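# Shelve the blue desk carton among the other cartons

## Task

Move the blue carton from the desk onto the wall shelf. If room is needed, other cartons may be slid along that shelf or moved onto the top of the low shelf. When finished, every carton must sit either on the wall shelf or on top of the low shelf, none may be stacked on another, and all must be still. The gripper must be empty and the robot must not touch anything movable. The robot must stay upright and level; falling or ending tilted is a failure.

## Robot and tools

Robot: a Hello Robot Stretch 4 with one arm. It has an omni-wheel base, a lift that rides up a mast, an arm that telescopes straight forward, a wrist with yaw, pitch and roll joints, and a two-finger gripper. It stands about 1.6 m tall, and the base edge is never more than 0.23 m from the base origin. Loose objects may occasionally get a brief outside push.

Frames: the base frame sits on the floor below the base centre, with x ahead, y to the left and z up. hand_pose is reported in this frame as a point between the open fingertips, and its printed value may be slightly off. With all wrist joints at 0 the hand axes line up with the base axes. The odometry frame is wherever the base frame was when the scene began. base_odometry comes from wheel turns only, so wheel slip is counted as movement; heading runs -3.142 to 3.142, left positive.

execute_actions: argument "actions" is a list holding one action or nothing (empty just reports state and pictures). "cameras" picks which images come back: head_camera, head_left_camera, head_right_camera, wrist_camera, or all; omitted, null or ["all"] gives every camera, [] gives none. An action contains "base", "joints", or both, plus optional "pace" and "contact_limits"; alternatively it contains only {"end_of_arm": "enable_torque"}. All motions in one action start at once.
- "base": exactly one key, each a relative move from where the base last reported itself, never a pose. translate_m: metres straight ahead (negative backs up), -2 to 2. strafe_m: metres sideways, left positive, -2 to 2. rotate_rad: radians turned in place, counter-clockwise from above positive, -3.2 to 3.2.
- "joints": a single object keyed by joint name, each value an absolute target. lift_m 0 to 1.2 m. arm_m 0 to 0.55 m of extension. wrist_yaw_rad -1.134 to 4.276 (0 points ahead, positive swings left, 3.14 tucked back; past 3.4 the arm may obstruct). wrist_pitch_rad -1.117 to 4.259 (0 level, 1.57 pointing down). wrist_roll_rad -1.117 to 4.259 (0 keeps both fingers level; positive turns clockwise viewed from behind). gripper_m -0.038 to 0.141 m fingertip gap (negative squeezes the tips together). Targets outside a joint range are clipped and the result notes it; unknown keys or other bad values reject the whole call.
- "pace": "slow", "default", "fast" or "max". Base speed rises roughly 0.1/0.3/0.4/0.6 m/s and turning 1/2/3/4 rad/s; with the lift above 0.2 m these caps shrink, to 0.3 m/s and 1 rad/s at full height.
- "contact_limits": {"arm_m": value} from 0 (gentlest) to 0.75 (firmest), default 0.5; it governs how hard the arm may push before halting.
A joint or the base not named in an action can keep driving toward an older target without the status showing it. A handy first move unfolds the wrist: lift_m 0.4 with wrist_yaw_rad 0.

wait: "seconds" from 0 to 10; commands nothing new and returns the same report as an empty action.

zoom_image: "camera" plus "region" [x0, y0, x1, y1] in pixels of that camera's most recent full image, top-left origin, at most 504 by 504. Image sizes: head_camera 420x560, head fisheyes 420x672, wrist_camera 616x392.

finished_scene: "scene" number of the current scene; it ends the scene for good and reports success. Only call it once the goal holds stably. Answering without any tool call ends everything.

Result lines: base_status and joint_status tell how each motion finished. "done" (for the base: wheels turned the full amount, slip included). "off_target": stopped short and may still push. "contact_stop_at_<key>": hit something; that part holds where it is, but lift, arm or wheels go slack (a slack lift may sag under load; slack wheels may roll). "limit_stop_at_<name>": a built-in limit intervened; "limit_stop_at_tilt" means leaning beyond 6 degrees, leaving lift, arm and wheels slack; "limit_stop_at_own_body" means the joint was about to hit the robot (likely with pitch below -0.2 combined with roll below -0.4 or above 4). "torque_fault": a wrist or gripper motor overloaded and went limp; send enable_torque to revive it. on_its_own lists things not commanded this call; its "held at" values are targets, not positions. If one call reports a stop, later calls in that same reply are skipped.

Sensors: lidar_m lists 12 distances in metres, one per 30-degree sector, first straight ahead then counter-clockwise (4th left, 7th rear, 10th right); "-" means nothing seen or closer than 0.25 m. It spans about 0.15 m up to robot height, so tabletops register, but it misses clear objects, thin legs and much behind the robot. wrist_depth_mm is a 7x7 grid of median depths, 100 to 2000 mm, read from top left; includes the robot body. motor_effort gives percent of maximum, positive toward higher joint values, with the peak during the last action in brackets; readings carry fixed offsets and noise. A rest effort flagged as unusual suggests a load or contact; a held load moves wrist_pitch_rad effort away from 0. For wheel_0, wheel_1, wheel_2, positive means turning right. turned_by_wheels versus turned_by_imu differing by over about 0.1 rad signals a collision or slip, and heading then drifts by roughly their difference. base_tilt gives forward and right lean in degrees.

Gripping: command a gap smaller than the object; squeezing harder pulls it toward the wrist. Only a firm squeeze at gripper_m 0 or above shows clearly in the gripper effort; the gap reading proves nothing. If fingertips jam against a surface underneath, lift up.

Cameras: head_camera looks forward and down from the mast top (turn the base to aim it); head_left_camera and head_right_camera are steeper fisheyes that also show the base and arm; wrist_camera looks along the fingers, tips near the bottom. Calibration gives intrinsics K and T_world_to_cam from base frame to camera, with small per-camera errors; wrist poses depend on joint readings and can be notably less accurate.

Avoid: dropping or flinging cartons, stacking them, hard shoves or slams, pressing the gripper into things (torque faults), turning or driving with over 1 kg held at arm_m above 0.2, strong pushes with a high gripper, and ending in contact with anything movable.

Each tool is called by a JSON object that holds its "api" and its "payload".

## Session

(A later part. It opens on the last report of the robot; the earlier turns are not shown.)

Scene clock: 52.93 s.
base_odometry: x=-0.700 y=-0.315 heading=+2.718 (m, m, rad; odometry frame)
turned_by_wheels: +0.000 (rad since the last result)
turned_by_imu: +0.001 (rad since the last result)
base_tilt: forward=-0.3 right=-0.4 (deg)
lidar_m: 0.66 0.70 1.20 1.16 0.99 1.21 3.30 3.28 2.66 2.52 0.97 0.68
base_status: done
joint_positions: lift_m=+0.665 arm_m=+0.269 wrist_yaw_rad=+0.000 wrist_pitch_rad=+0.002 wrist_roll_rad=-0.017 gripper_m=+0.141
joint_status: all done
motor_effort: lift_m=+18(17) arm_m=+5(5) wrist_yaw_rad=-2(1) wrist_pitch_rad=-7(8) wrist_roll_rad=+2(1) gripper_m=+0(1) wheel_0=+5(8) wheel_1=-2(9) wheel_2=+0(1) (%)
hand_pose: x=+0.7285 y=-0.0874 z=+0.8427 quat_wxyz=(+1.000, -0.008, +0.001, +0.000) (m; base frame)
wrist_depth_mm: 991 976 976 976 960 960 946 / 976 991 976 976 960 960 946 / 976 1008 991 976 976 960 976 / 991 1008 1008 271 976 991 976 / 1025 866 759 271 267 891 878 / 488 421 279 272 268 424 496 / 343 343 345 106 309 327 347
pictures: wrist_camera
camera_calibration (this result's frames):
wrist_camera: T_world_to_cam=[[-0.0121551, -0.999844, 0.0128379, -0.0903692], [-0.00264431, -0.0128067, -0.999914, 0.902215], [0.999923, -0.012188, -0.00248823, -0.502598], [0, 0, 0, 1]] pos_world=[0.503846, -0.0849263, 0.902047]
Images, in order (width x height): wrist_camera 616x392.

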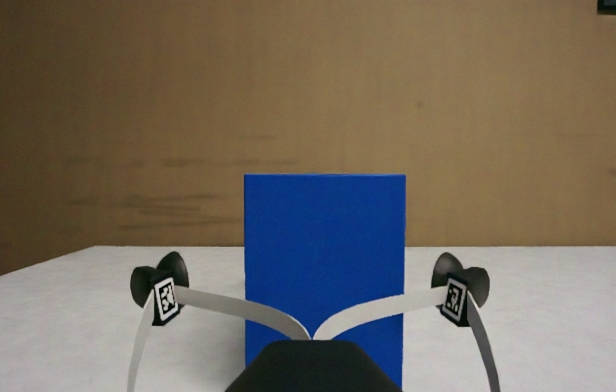

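{"api": "execute_actions", "payload": {"actions": [{"base":{"strafe_m":-0.013},"joints":{"lift_m":0.655,"arm_m":0.36},"contact_limits":{"arm_m":0.2}}], "cameras": ["wrist_camera"]}}

{"api": "execute_actions", "payload": {"actions": [{"joints":{"gripper_m":0.04}}], "cameras": []}}

{"api": "execute_actions", "payload": {"actions": [{"joints":{"lift_m":0.74}}], "cameras": ["wrist_camera"]}}

{"api": "execute_actions", "payload": {"actions": [{"joints":{"arm_m":0.0}}], "cameras": []}}

Scene clock: 54.50 s.
base_odometry: x=-0.695 y=-0.303 heading=+2.719 (m, m, rad; odometry frame)
turned_by_wheels: +0.000 (rad since the last result)
turned_by_imu: +0.001 (rad since the last result)
base_tilt: forward=-0.4 right=-0.4 (deg)
lidar_m: 0.68 0.69 1.20 1.17 1.03 1.21 3.30 3.26 2.63 2.48 0.96 0.71
base_status: done
joint_positions: lift_m=+0.655 arm_m=+0.359 wrist_yaw_rad=+0.000 wrist_pitch_rad=+0.002 wrist_roll_rad=-0.017 gripper_m=+0.141
joint_status: all done
motor_effort: lift_m=+18(19) arm_m=+5(5) wrist_yaw_rad=+0(0) wrist_pitch_rad=-6(7) wrist_roll_rad=-1(1) gripper_m=+1(3) wheel_0=+6(15) wheel_1=-3(11) wheel_2=+0(1) (%)
contact_limits: arm_m 0.2
hand_pose: x=+0.8184 y=-0.0875 z=+0.8327 quat_wxyz=(+1.000, -0.008, +0.001, +0.000) (m; base frame)
wrist_depth_mm: 904 904 891 891 878 866 866 / 904 904 891 878 891 891 866 / 917 904 891 904 904 878 866 / 917 917 192 189 186 891 878 / 931 831 195 190 187 831 820 / 462 397 195 191 187 399 469 / 324 324 198 106 189 325 325
pictures: wrist_camera
camera_calibration (this result's frames):
wrist_camera: T_world_to_cam=[[-0.0124008, -0.999841, 0.0128377, -0.0890164], [-0.00263631, -0.0128059, -0.999915, 0.892444], [0.99992, -0.0124335, -0.00247709, -0.592618], [0, 0, 0, 1]] pos_world=[0.593819, -0.084942, 0.892043]
Images, in order (width x height): wrist_camera 616x392.

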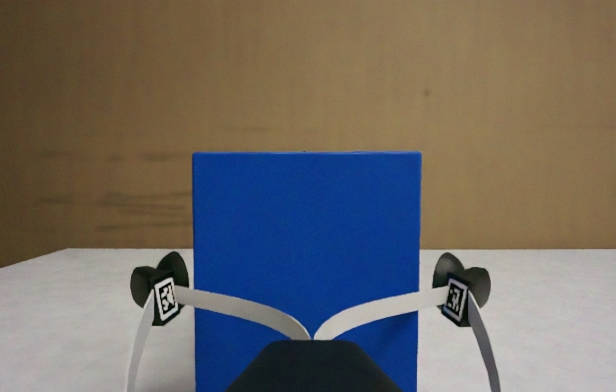

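Scene clock: 56.50 s.
base_odometry: x=-0.695 y=-0.303 heading=+2.719 (m, m, rad; odometry frame)
turned_by_wheels: +0.000 (rad since the last result)
turned_by_imu: +0.001 (rad since the last result)
base_tilt: forward=-0.5 right=-0.3 (deg)
lidar_m: 0.66 0.69 1.21 1.18 1.01 1.17 3.30 3.25 2.61 2.47 0.96 0.71
base_status: not commanded
joint_positions: lift_m=+0.655 arm_m=+0.359 wrist_yaw_rad=+0.000 wrist_pitch_rad=+0.003 wrist_roll_rad=-0.017 gripper_m=+0.041
joint_status: all done
motor_effort: lift_m=+17(18) arm_m=+5(5) wrist_yaw_rad=+1(1) wrist_pitch_rad=-7(8) wrist_roll_rad=+0(1) gripper_m=-27(27) wheel_0=+6(6) wheel_1=-3(3) wheel_2=+0(0) (%)
hand_pose: x=+0.8185 y=-0.0874 z=+0.8326 quat_wxyz=(+1.000, -0.008, +0.001, +0.000) (m; base frame)
wrist_depth_mm: 904 891 878 891 878 866 866 / 891 904 891 878 878 878 878 / 904 904 878 891 891 891 891 / 917 917 170 169 168 878 878 / 917 820 171 170 169 831 820 / 462 173 172 171 170 176 469 / 303 324 174 106 171 325 304
pictures: none
No camera images: the call's "cameras" was empty. Leave "cameras" out to get every camera's image.

Scene clock: 57.83 s.
base_odometry: x=-0.695 y=-0.303 heading=+2.719 (m, m, rad; odometry frame)
turned_by_wheels: +0.000 (rad since the last result)
turned_by_imu: +0.000 (rad since the last result)
base_tilt: forward=-0.5 right=-0.3 (deg)
lidar_m: 0.68 0.68 1.23 1.17 0.99 1.19 3.29 3.25 2.61 2.49 0.97 0.70
base_status: not commanded
joint_positions: lift_m=+0.740 arm_m=+0.359 wrist_yaw_rad=+0.000 wrist_pitch_rad=+0.004 wrist_roll_rad=-0.017 gripper_m=+0.041
joint_status: all done
motor_effort: lift_m=+22(23) arm_m=+5(5) wrist_yaw_rad=+0(0) wrist_pitch_rad=-11(13) wrist_roll_rad=+0(1) gripper_m=-26(27) wheel_0=+6(6) wheel_1=-3(3) wheel_2=+0(0) (%)
hand_pose: x=+0.8185 y=-0.0874 z=+0.9169 quat_wxyz=(+1.000, -0.008, +0.002, +0.000) (m; base frame)
wrist_depth_mm: 891 904 891 878 866 866 866 / 904 904 891 878 891 878 878 / 891 904 891 891 891 891 878 / 917 904 171 171 169 878 878 / 917 917 172 170 170 891 904 / 683 172 172 171 170 176 699 / 452 484 173 106 170 488 462
pictures: wrist_camera
camera_calibration (this result's frames):
wrist_camera: T_world_to_cam=[[-0.0122967, -0.999842, 0.0128587, -0.0901769], [-0.00432189, -0.0128064, -0.999909, 0.97793], [0.999915, -0.0123511, -0.00416373, -0.590865], [0, 0, 0, 1]] pos_world=[0.593933, -0.0849367, 0.97654]
Images, in order (width x height): wrist_camera 616x392.

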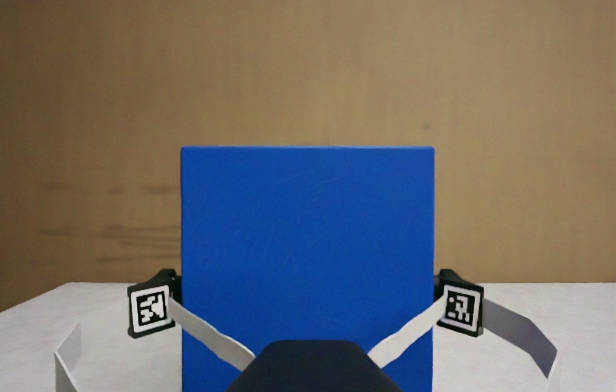

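Scene clock: 60.00 s.
base_odometry: x=-0.695 y=-0.303 heading=+2.719 (m, m, rad; odometry frame)
turned_by_wheels: +0.000 (rad since the last result)
turned_by_imu: +0.001 (rad since the last result)
base_tilt: forward=-0.5 right=-0.5 (deg)
lidar_m: 0.39 0.71 1.22 1.17 1.01 1.24 3.29 3.27 2.62 2.50 0.99 0.39
base_status: not commanded
joint_positions: lift_m=+0.740 arm_m=+0.001 wrist_yaw_rad=+0.000 wrist_pitch_rad=+0.004 wrist_roll_rad=-0.017 gripper_m=+0.041
joint_status: all done
motor_effort: lift_m=+22(22) arm_m=-5(6) wrist_yaw_rad=+2(0) wrist_pitch_rad=-13(13) wrist_roll_rad=+0(1) gripper_m=-25(28) wheel_0=+6(6) wheel_1=-3(3) wheel_2=+0(0) (%)
hand_pose: x=+0.4603 y=-0.0875 z=+0.9168 quat_wxyz=(+1.000, -0.008, +0.002, +0.000) (m; base frame)
wrist_depth_mm: 1281 1229 1255 1229 1229 1229 1205 / 1281 1255 1229 1229 1229 1205 1229 / 1308 1255 1229 1229 1229 1229 1255 / 1281 1281 171 170 169 1255 1255 / 1281 1281 172 171 170 1229 1229 / 699 172 172 171 170 176 699 / 466 488 173 106 171 488 466
pictures: none
No camera images: the call's "cameras" was empty. Leave "cameras" out to get every camera's image.

{"api": "execute_actions", "payload": {"actions": [{"base":{"rotate_rad":-3.10},"pace":"fast"}], "cameras": []}}

{"api": "execute_actions", "payload": {"actions": [{"base":{"translate_m":1.95},"pace":"fast"}], "cameras": []}}

{"api": "execute_actions", "payload": {"actions": [{"base":{"strafe_m":0.64},"joints":{"lift_m":0.75},"pace":"fast"}], "cameras": ["head_camera","wrist_camera"]}}

Scene clock: 63.93 s.
base_odometry: x=-0.695 y=-0.303 heading=-0.381 (m, m, rad; odometry frame)
turned_by_wheels: -3.099 (rad since the last result)
turned_by_imu: -3.118 (rad since the last result)
base_tilt: forward=-0.4 right=-0.4 (deg)
lidar_m: 0.39 3.19 2.61 2.54 0.93 0.69 0.67 0.72 1.17 1.16 1.02 0.41
base_status: done
joint_positions: lift_m=+0.740 arm_m=+0.001 wrist_yaw_rad=+0.000 wrist_pitch_rad=+0.004 wrist_roll_rad=-0.017 gripper_m=+0.041
joint_status: not commanded
motor_effort: lift_m=+22(22) arm_m=-5(5) wrist_yaw_rad=+1(1) wrist_pitch_rad=-12(14) wrist_roll_rad=+2(1) gripper_m=-26(25) wheel_0=+3(14) wheel_1=+3(10) wheel_2=+2(10) (%)
hand_pose: x=+0.4603 y=-0.0874 z=+0.9168 quat_wxyz=(+1.000, -0.008, +0.002, +0.000) (m; base frame)
wrist_depth_mm: - - - - - - 1756 / - - - - - - 1708 / - - - - - - 1756 / - - 172 171 169 - 1756 / - - 172 170 170 - 1336 / - 172 172 171 170 176 1499 / 1756 1863 173 106 170 1708 1098
pictures: none
No camera images: the call's "cameras" was empty. Leave "cameras" out to get every camera's image.

Scene clock: 70.20 s.
base_odometry: x=+1.116 y=-1.027 heading=-0.380 (m, m, rad; odometry frame)
turned_by_wheels: +0.001 (rad since the last result)
turned_by_imu: +0.002 (rad since the last result)
base_tilt: forward=-0.6 right=-0.6 (deg)
lidar_m: 0.38 1.12 2.06 2.34 2.58 2.74 3.47 1.25 0.96 0.95 1.45 0.40
base_status: done
joint_positions: lift_m=+0.740 arm_m=+0.001 wrist_yaw_rad=+0.000 wrist_pitch_rad=+0.004 wrist_roll_rad=-0.017 gripper_m=+0.041
joint_status: not commanded
motor_effort: lift_m=+22(22) arm_m=-5(5) wrist_yaw_rad=+0(0) wrist_pitch_rad=-13(14) wrist_roll_rad=+2(2) gripper_m=-27(26) wheel_0=+5(12) wheel_1=+3(9) wheel_2=+1(12) (%)
hand_pose: x=+0.4603 y=-0.0874 z=+0.9168 quat_wxyz=(+1.000, -0.008, +0.002, +0.000) (m; base frame)
wrist_depth_mm: 1118 1098 1078 1078 1042 1008 991 / 1118 1098 1078 1078 1060 1008 1008 / 1118 1118 1078 1060 1060 1025 1025 / 976 1118 172 170 169 1025 1042 / 891 1078 172 171 170 1042 1042 / 1160 173 172 171 170 177 1042 / 1182 1138 172 106 170 1078 1042
pictures: none
No camera images: the call's "cameras" was empty. Leave "cameras" out to get every camera's image.

Scene clock: 73.03 s.
base_odometry: x=+1.353 y=-0.433 heading=-0.380 (m, m, rad; odometry frame)
turned_by_wheels: +0.000 (rad since the last result)
turned_by_imu: +0.000 (rad since the last result)
base_tilt: forward=-0.4 right=-0.5 (deg)
lidar_m: 0.40 1.17 1.75 1.70 1.88 2.73 3.42 2.61 1.62 1.57 1.82 0.40
base_status: done
joint_positions: lift_m=+0.750 arm_m=+0.001 wrist_yaw_rad=+0.000 wrist_pitch_rad=+0.004 wrist_roll_rad=-0.017 gripper_m=+0.041
joint_status: all done
motor_effort: lift_m=+22(24) arm_m=-5(5) wrist_yaw_rad=+0(1) wrist_pitch_rad=-13(13) wrist_roll_rad=+2(0) gripper_m=-26(25) wheel_0=-3(17) wheel_1=+0(16) wheel_2=+0(1) (%)
hand_pose: x=+0.4603 y=-0.0874 z=+0.9269 quat_wxyz=(+1.000, -0.008, +0.002, +0.000) (m; base frame)
wrist_depth_mm: 1182 1160 1138 1118 1118 1078 1060 / 1160 1182 1138 1138 1118 1098 1078 / 1182 1182 1138 1118 1098 1098 1098 / 1205 1118 171 170 170 1098 1078 / 1229 917 172 171 170 866 1098 / 1229 172 172 171 170 177 1098 / 1255 1229 173 106 170 1118 1098
pictures: head_camera, wrist_camera
camera_calibration (this result's frames):
wrist_camera: T_world_to_cam=[[-0.0122345, -0.999842, 0.0128711, -0.0947326], [-0.00453896, -0.0128164, -0.999908, 0.986471], [0.999915, -0.0122918, -0.00438144, -0.232485], [0, 0, 0, 1]] pos_world=[0.235784, -0.0849324, 0.986581]
Images, in order (width x height): head_camera 420x560, wrist_camera 616x392.

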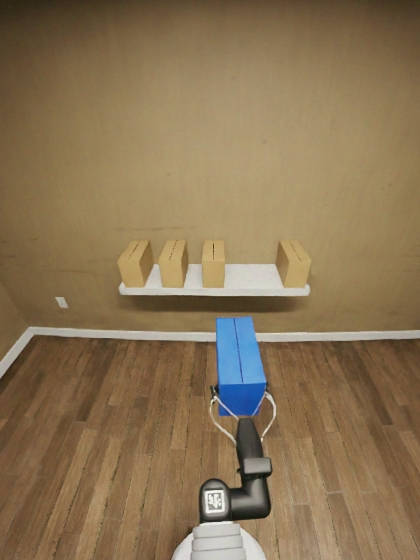

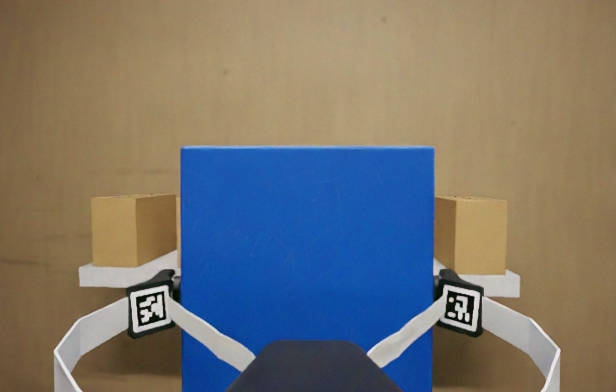

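{"api": "execute_actions", "payload": {"actions": [{"base":{"rotate_rad":-0.07}}], "cameras": []}}

{"api": "execute_actions", "payload": {"actions": [{"base":{"strafe_m":-0.10}}], "cameras": []}}

{"api": "execute_actions", "payload": {"actions": [{"base":{"translate_m":0.40}}], "cameras": ["head_camera","wrist_camera"]}}

Scene clock: 74.13 s.
base_odometry: x=+1.353 y=-0.433 heading=-0.449 (m, m, rad; odometry frame)
turned_by_wheels: -0.069 (rad since the last result)
turned_by_imu: -0.069 (rad since the last result)
base_tilt: forward=-0.5 right=-0.4 (deg)
lidar_m: 0.39 1.19 1.79 1.71 1.78 2.52 3.40 2.75 1.63 1.55 1.91 0.41
base_status: done
joint_positions: lift_m=+0.750 arm_m=+0.001 wrist_yaw_rad=+0.000 wrist_pitch_rad=+0.004 wrist_roll_rad=-0.017 gripper_m=+0.041
joint_status: not commanded
motor_effort: lift_m=+22(22) arm_m=-5(5) wrist_yaw_rad=+2(2) wrist_pitch_rad=-12(13) wrist_roll_rad=+0(2) gripper_m=-26(28) wheel_0=+4(4) wheel_1=+2(7) wheel_2=+5(8) (%)
hand_pose: x=+0.4603 y=-0.0875 z=+0.9269 quat_wxyz=(+1.000, -0.008, +0.002, +0.000) (m; base frame)
wrist_depth_mm: 1138 1118 1118 1118 1138 1118 1118 / 1138 1138 1118 1138 1138 1138 1138 / 1138 1118 1118 1118 1138 1138 1138 / 1138 1060 171 170 169 1138 1138 / 1160 891 172 171 170 1160 1138 / 1160 173 172 171 170 177 1182 / 1160 1160 173 106 171 1138 1160
pictures: none
No camera images: the call's "cameras" was empty. Leave "cameras" out to get every camera's image.

Scene clock: 75.60 s.
base_odometry: x=+1.310 y=-0.523 heading=-0.449 (m, m, rad; odometry frame)
turned_by_wheels: +0.000 (rad since the last result)
turned_by_imu: +0.001 (rad since the last result)
base_tilt: forward=-0.5 right=-0.3 (deg)
lidar_m: 0.40 1.14 1.89 1.80 1.92 2.60 3.42 2.64 1.53 1.46 1.91 0.43
base_status: done
joint_positions: lift_m=+0.750 arm_m=+0.001 wrist_yaw_rad=+0.000 wrist_pitch_rad=+0.004 wrist_roll_rad=-0.017 gripper_m=+0.041
joint_status: not commanded
motor_effort: lift_m=+22(22) arm_m=-5(5) wrist_yaw_rad=+2(0) wrist_pitch_rad=-12(14) wrist_roll_rad=+3(1) gripper_m=-27(25) wheel_0=+5(11) wheel_1=-1(10) wheel_2=+0(8) (%)
hand_pose: x=+0.4603 y=-0.0874 z=+0.9269 quat_wxyz=(+1.000, -0.008, +0.002, +0.000) (m; base frame)
wrist_depth_mm: 1138 1098 1118 1118 1118 1118 1098 / 1138 1118 1138 1118 1138 1138 1138 / 1138 1138 1138 1138 1138 1118 1138 / 1138 1060 171 170 170 1160 1138 / 904 891 172 171 170 1160 1160 / 1160 173 172 171 170 176 1160 / 1182 1182 173 106 171 1182 1182
pictures: none
No camera images: the call's "cameras" was empty. Leave "cameras" out to get every camera's image.

Scene clock: 78.40 s.
base_odometry: x=+1.670 y=-0.696 heading=-0.449 (m, m, rad; odometry frame)
turned_by_wheels: +0.000 (rad since the last result)
turned_by_imu: +0.001 (rad since the last result)
base_tilt: forward=-0.4 right=-0.5 (deg)
lidar_m: 0.39 0.72 1.41 1.81 1.90 2.69 3.88 2.12 1.54 1.71 1.34 0.41
base_status: done
joint_positions: lift_m=+0.750 arm_m=+0.001 wrist_yaw_rad=+0.000 wrist_pitch_rad=+0.004 wrist_roll_rad=-0.017 gripper_m=+0.041
joint_status: not commanded
motor_effort: lift_m=+22(22) arm_m=-5(5) wrist_yaw_rad=-1(0) wrist_pitch_rad=-13(12) wrist_roll_rad=+2(3) gripper_m=-25(30) wheel_0=+4(9) wheel_1=+4(5) wheel_2=-2(14) (%)
hand_pose: x=+0.4603 y=-0.0874 z=+0.9269 quat_wxyz=(+1.000, -0.008, +0.002, +0.000) (m; base frame)
wrist_depth_mm: 723 732 723 723 732 741 732 / 741 732 732 741 732 732 732 / 750 750 741 732 741 750 741 / 741 750 171 170 169 741 741 / 521 500 172 171 170 496 741 / 521 173 172 171 170 176 750 / 500 500 173 106 171 500 759
pictures: head_camera, wrist_camera
camera_calibration (this result's frames):
wrist_camera: T_world_to_cam=[[-0.0122083, -0.999843, 0.0128712, -0.0947373], [-0.00453863, -0.0128167, -0.999908, 0.986471], [0.999915, -0.0122656, -0.00438145, -0.232485], [0, 0, 0, 1]] pos_world=[0.235786, -0.0849307, 0.986581]
Images, in order (width x height): head_camera 420x560, wrist_camera 616x392.

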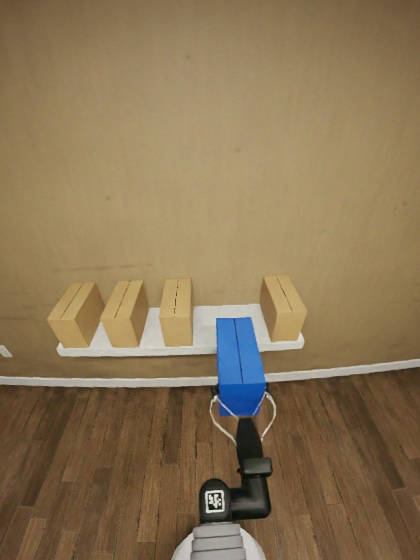

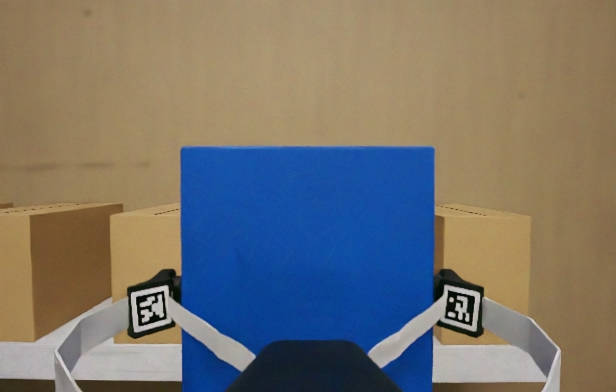

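{"api": "execute_actions", "payload": {"actions": [{"joints":{"arm_m":0.32},"contact_limits":{"arm_m":0.2}}], "cameras": ["head_camera"]}}

{"api": "execute_actions", "payload": {"actions": [{"joints":{"lift_m":0.71},"pace":"slow"}], "cameras": ["wrist_camera"]}}

Scene clock: 80.73 s.
base_odometry: x=+1.670 y=-0.696 heading=-0.449 (m, m, rad; odometry frame)
turned_by_wheels: +0.000 (rad since the last result)
turned_by_imu: +0.001 (rad since the last result)
base_tilt: forward=-0.5 right=-0.4 (deg)
lidar_m: 0.69 0.75 1.42 1.80 1.89 2.70 3.88 2.11 1.54 1.70 1.35 0.73
base_status: not commanded
joint_positions: lift_m=+0.750 arm_m=+0.319 wrist_yaw_rad=+0.000 wrist_pitch_rad=+0.004 wrist_roll_rad=-0.017 gripper_m=+0.041
joint_status: all done
motor_effort: lift_m=+22(22) arm_m=+5(6) wrist_yaw_rad=+0(1) wrist_pitch_rad=-11(13) wrist_roll_rad=+0(1) gripper_m=-29(27) wheel_0=+4(4) wheel_1=+4(4) wheel_2=-2(2) (%)
contact_limits: arm_m 0.2
hand_pose: x=+0.7785 y=-0.0874 z=+0.9269 quat_wxyz=(+1.000, -0.008, +0.002, +0.000) (m; base frame)
wrist_depth_mm: 418 418 418 418 418 418 418 / 424 424 421 424 421 424 421 / 424 427 424 424 421 427 424 / 430 427 171 170 169 427 427 / 237 300 172 171 170 397 290 / 197 173 172 171 170 176 276 / 181 300 173 106 170 397 262
pictures: head_camera
Images, in order (width x height): head_camera 420x560.

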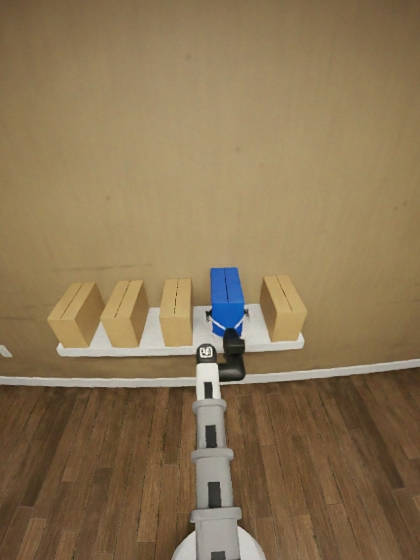

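Scene clock: 81.90 s.
base_odometry: x=+1.670 y=-0.696 heading=-0.449 (m, m, rad; odometry frame)
turned_by_wheels: +0.000 (rad since the last result)
turned_by_imu: +0.000 (rad since the last result)
base_tilt: forward=-0.5 right=-0.4 (deg)
lidar_m: 0.70 0.76 1.41 1.81 1.88 2.68 3.88 2.13 1.54 1.71 1.33 0.75
base_status: not commanded
joint_positions: lift_m=+0.710 arm_m=+0.319 wrist_yaw_rad=+0.000 wrist_pitch_rad=+0.004 wrist_roll_rad=-0.017 gripper_m=+0.041
joint_status: all done
motor_effort: lift_m=+18(21) arm_m=+5(5) wrist_yaw_rad=+0(1) wrist_pitch_rad=-12(11) wrist_roll_rad=+0(1) gripper_m=-25(28) wheel_0=+4(4) wheel_1=+4(4) wheel_2=-2(2) (%)
hand_pose: x=+0.7785 y=-0.0874 z=+0.8872 quat_wxyz=(+1.000, -0.008, +0.002, +0.000) (m; base frame)
wrist_depth_mm: 418 421 418 418 421 418 418 / 421 421 421 421 424 421 421 / 427 427 421 424 424 424 424 / 220 351 171 170 170 427 307 / 198 300 171 171 170 394 283 / 198 173 172 171 170 176 276 / 181 300 173 106 171 349 262
pictures: wrist_camera
camera_calibration (this result's frames):
wrist_camera: T_world_to_cam=[[-0.0120917, -0.999844, 0.0128692, -0.0903975], [-0.00436811, -0.0128172, -0.999908, 0.948162], [0.999917, -0.0121468, -0.00421245, -0.550965], [0, 0, 0, 1]] pos_world=[0.553968, -0.0849231, 0.946918]
Images, in order (width x height): wrist_camera 616x392.

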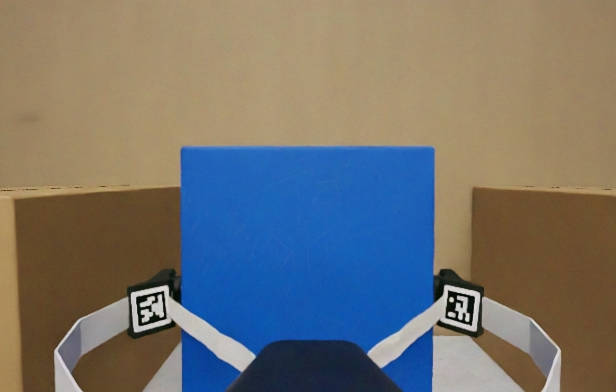

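{"api": "execute_actions", "payload": {"actions": [{"joints":{"lift_m":0.694},"pace":"slow"}], "cameras": ["wrist_camera"]}}

{"api": "execute_actions", "payload": {"actions": [{"joints":{"lift_m":0.686},"pace":"slow"}], "cameras": []}}

Scene clock: 83.07 s.
base_odometry: x=+1.670 y=-0.696 heading=-0.449 (m, m, rad; odometry frame)
turned_by_wheels: +0.000 (rad since the last result)
turned_by_imu: +0.000 (rad since the last result)
base_tilt: forward=-0.5 right=-0.4 (deg)
lidar_m: 0.69 0.75 1.41 1.81 1.92 2.69 3.85 2.09 1.54 1.73 1.36 0.72
base_status: not commanded
joint_positions: lift_m=+0.694 arm_m=+0.319 wrist_yaw_rad=+0.000 wrist_pitch_rad=+0.004 wrist_roll_rad=-0.017 gripper_m=+0.041
joint_status: all done
motor_effort: lift_m=+18(18) arm_m=+5(5) wrist_yaw_rad=-1(1) wrist_pitch_rad=-12(11) wrist_roll_rad=+1(1) gripper_m=-27(24) wheel_0=+4(4) wheel_1=+4(4) wheel_2=-2(2) (%)
hand_pose: x=+0.7785 y=-0.0874 z=+0.8712 quat_wxyz=(+1.000, -0.008, +0.002, +0.000) (m; base frame)
wrist_depth_mm: 421 418 418 421 418 418 418 / 421 421 421 424 418 421 418 / 427 424 424 427 427 427 424 / 198 300 171 170 169 397 283 / 198 300 172 171 169 397 283 / 198 172 172 171 170 176 274 / 181 298 173 106 171 325 260
pictures: wrist_camera
camera_calibration (this result's frames):
wrist_camera: T_world_to_cam=[[-0.0120918, -0.999844, 0.0128691, -0.0901914], [-0.00436798, -0.0128171, -0.999908, 0.932161], [0.999917, -0.0121469, -0.00421232, -0.551034], [0, 0, 0, 1]] pos_world=[0.553969, -0.0849231, 0.930915]
Images, in order (width x height): wrist_camera 616x392.

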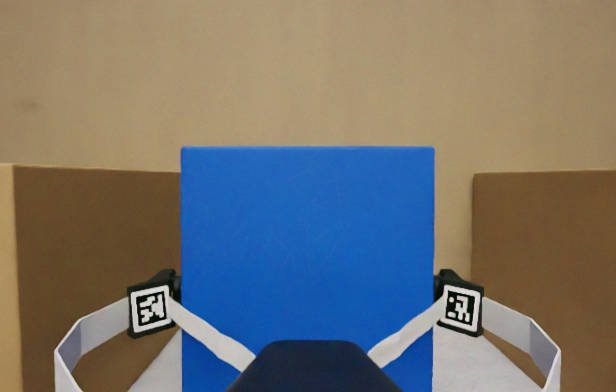

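Scene clock: 83.73 s.
base_odometry: x=+1.670 y=-0.696 heading=-0.449 (m, m, rad; odometry frame)
turned_by_wheels: +0.000 (rad since the last result)
turned_by_imu: +0.000 (rad since the last result)
base_tilt: forward=-0.4 right=-0.4 (deg)
lidar_m: 0.69 0.75 1.41 1.80 1.91 2.69 3.88 2.11 1.55 1.75 1.33 0.73
base_status: not commanded
joint_positions: lift_m=+0.686 arm_m=+0.319 wrist_yaw_rad=+0.000 wrist_pitch_rad=+0.003 wrist_roll_rad=-0.017 gripper_m=+0.041
joint_status: all done
motor_effort: lift_m=+17(18) arm_m=+5(5) wrist_yaw_rad=-1(1) wrist_pitch_rad=-8(11) wrist_roll_rad=+1(2) gripper_m=-24(28) wheel_0=+4(4) wheel_1=+4(4) wheel_2=-2(2) (%)
hand_pose: x=+0.7785 y=-0.0874 z=+0.8636 quat_wxyz=(+1.000, -0.008, +0.001, +0.000) (m; base frame)
wrist_depth_mm: 418 418 421 418 418 418 418 / 424 424 424 421 424 421 421 / 424 427 427 424 424 424 424 / 198 300 170 168 168 397 283 / 198 300 171 170 169 397 282 / 198 172 172 171 170 176 276 / 181 290 174 106 172 324 262
pictures: none
No camera images: the call's "cameras" was empty. Leave "cameras" out to get every camera's image.

{"api": "execute_actions", "payload": {"actions": [{"joints":{"gripper_m":0.135}}], "cameras": []}}

{"api": "execute_actions", "payload": {"actions": [{"joints":{"arm_m":0.0}}], "cameras": ["wrist_camera","head_camera"]}}

Scene clock: 85.83 s.
base_odometry: x=+1.670 y=-0.696 heading=-0.449 (m, m, rad; odometry frame)
turned_by_wheels: -0.001 (rad since the last result)
turned_by_imu: +0.000 (rad since the last result)
base_tilt: forward=-0.5 right=-0.5 (deg)
lidar_m: 0.69 0.75 1.42 1.78 1.90 2.68 3.87 2.11 1.55 1.73 1.34 0.74
base_status: not commanded
joint_positions: lift_m=+0.686 arm_m=+0.319 wrist_yaw_rad=-0.006 wrist_pitch_rad=+0.002 wrist_roll_rad=-0.017 gripper_m=+0.135
joint_status: all done
on_its_own: wrist_yaw_rad is at rest, and its effort (+19) is outside its rest range (-13 to +13)
motor_effort: lift_m=+17(17) arm_m=+5(5) wrist_yaw_rad=+19(30) wrist_pitch_rad=-7(9) wrist_roll_rad=+3(2) gripper_m=-1(28) wheel_0=+4(4) wheel_1=+4(4) wheel_2=-8(8) (%)
hand_pose: x=+0.7779 y=-0.0892 z=+0.8638 quat_wxyz=(+1.000, -0.008, +0.001, -0.003) (m; base frame)
wrist_depth_mm: 418 418 421 421 418 421 424 / 421 421 421 424 421 427 424 / 427 424 424 424 427 427 427 / 203 309 181 181 181 384 277 / 203 287 182 182 183 362 276 / 202 253 183 183 183 208 277 / 203 286 186 106 185 315 276
pictures: none
No camera images: the call's "cameras" was empty. Leave "cameras" out to get every camera's image.

Scene clock: 87.90 s.
base_odometry: x=+1.670 y=-0.696 heading=-0.449 (m, m, rad; odometry frame)
turned_by_wheels: +0.000 (rad since the last result)
turned_by_imu: +0.001 (rad since the last result)
base_tilt: forward=-0.5 right=-0.4 (deg)
lidar_m: 0.70 0.72 1.39 1.81 1.90 2.66 3.87 2.11 1.53 1.74 1.35 0.75
base_status: not commanded
joint_positions: lift_m=+0.686 arm_m=+0.001 wrist_yaw_rad=+0.000 wrist_pitch_rad=+0.002 wrist_roll_rad=-0.017 gripper_m=+0.135
joint_status: all done
motor_effort: lift_m=+18(17) arm_m=-5(5) wrist_yaw_rad=+1(17) wrist_pitch_rad=-7(8) wrist_roll_rad=+2(2) gripper_m=+0(1) wheel_0=+4(4) wheel_1=+4(4) wheel_2=-5(8) (%)
hand_pose: x=+0.4603 y=-0.0875 z=+0.8637 quat_wxyz=(+1.000, -0.008, +0.001, +0.000) (m; base frame)
wrist_depth_mm: 732 741 732 723 732 732 732 / 741 732 741 732 732 732 741 / 741 741 732 750 741 750 741 / 525 496 627 500 741 496 741 / 525 492 627 496 668 496 741 / 496 500 496 496 496 492 750 / 768 768 759 106 759 759 759
pictures: head_camera, wrist_camera
camera_calibration (this result's frames):
wrist_camera: T_world_to_cam=[[-0.0124205, -0.99984, 0.0128493, -0.0938623], [-0.00277493, -0.0128158, -0.999914, 0.922542], [0.999919, -0.0124551, -0.00261531, -0.234325], [0, 0, 0, 1]] pos_world=[0.2357, -0.0849428, 0.923056]
Images, in order (width x height): head_camera 420x560, wrist_camera 616x392.

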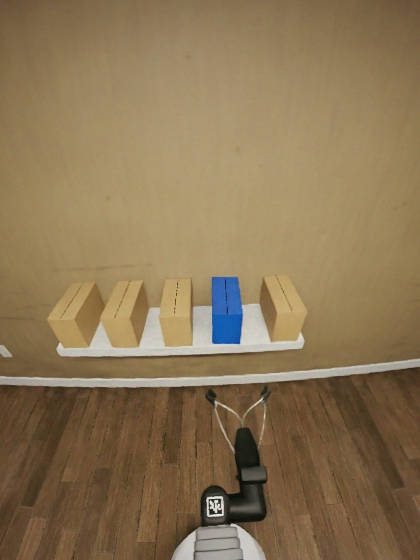

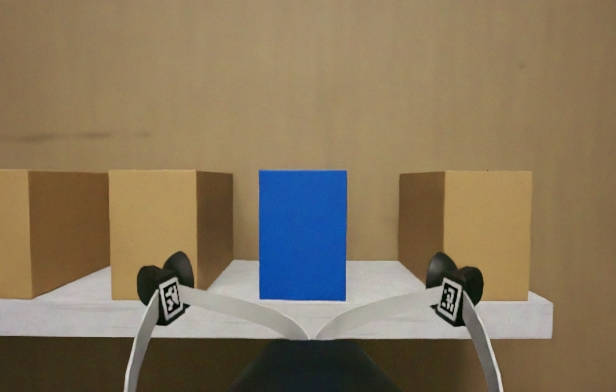

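{"api": "finished_scene", "payload": {"scene": 2}}

The scene is finished: the task was done.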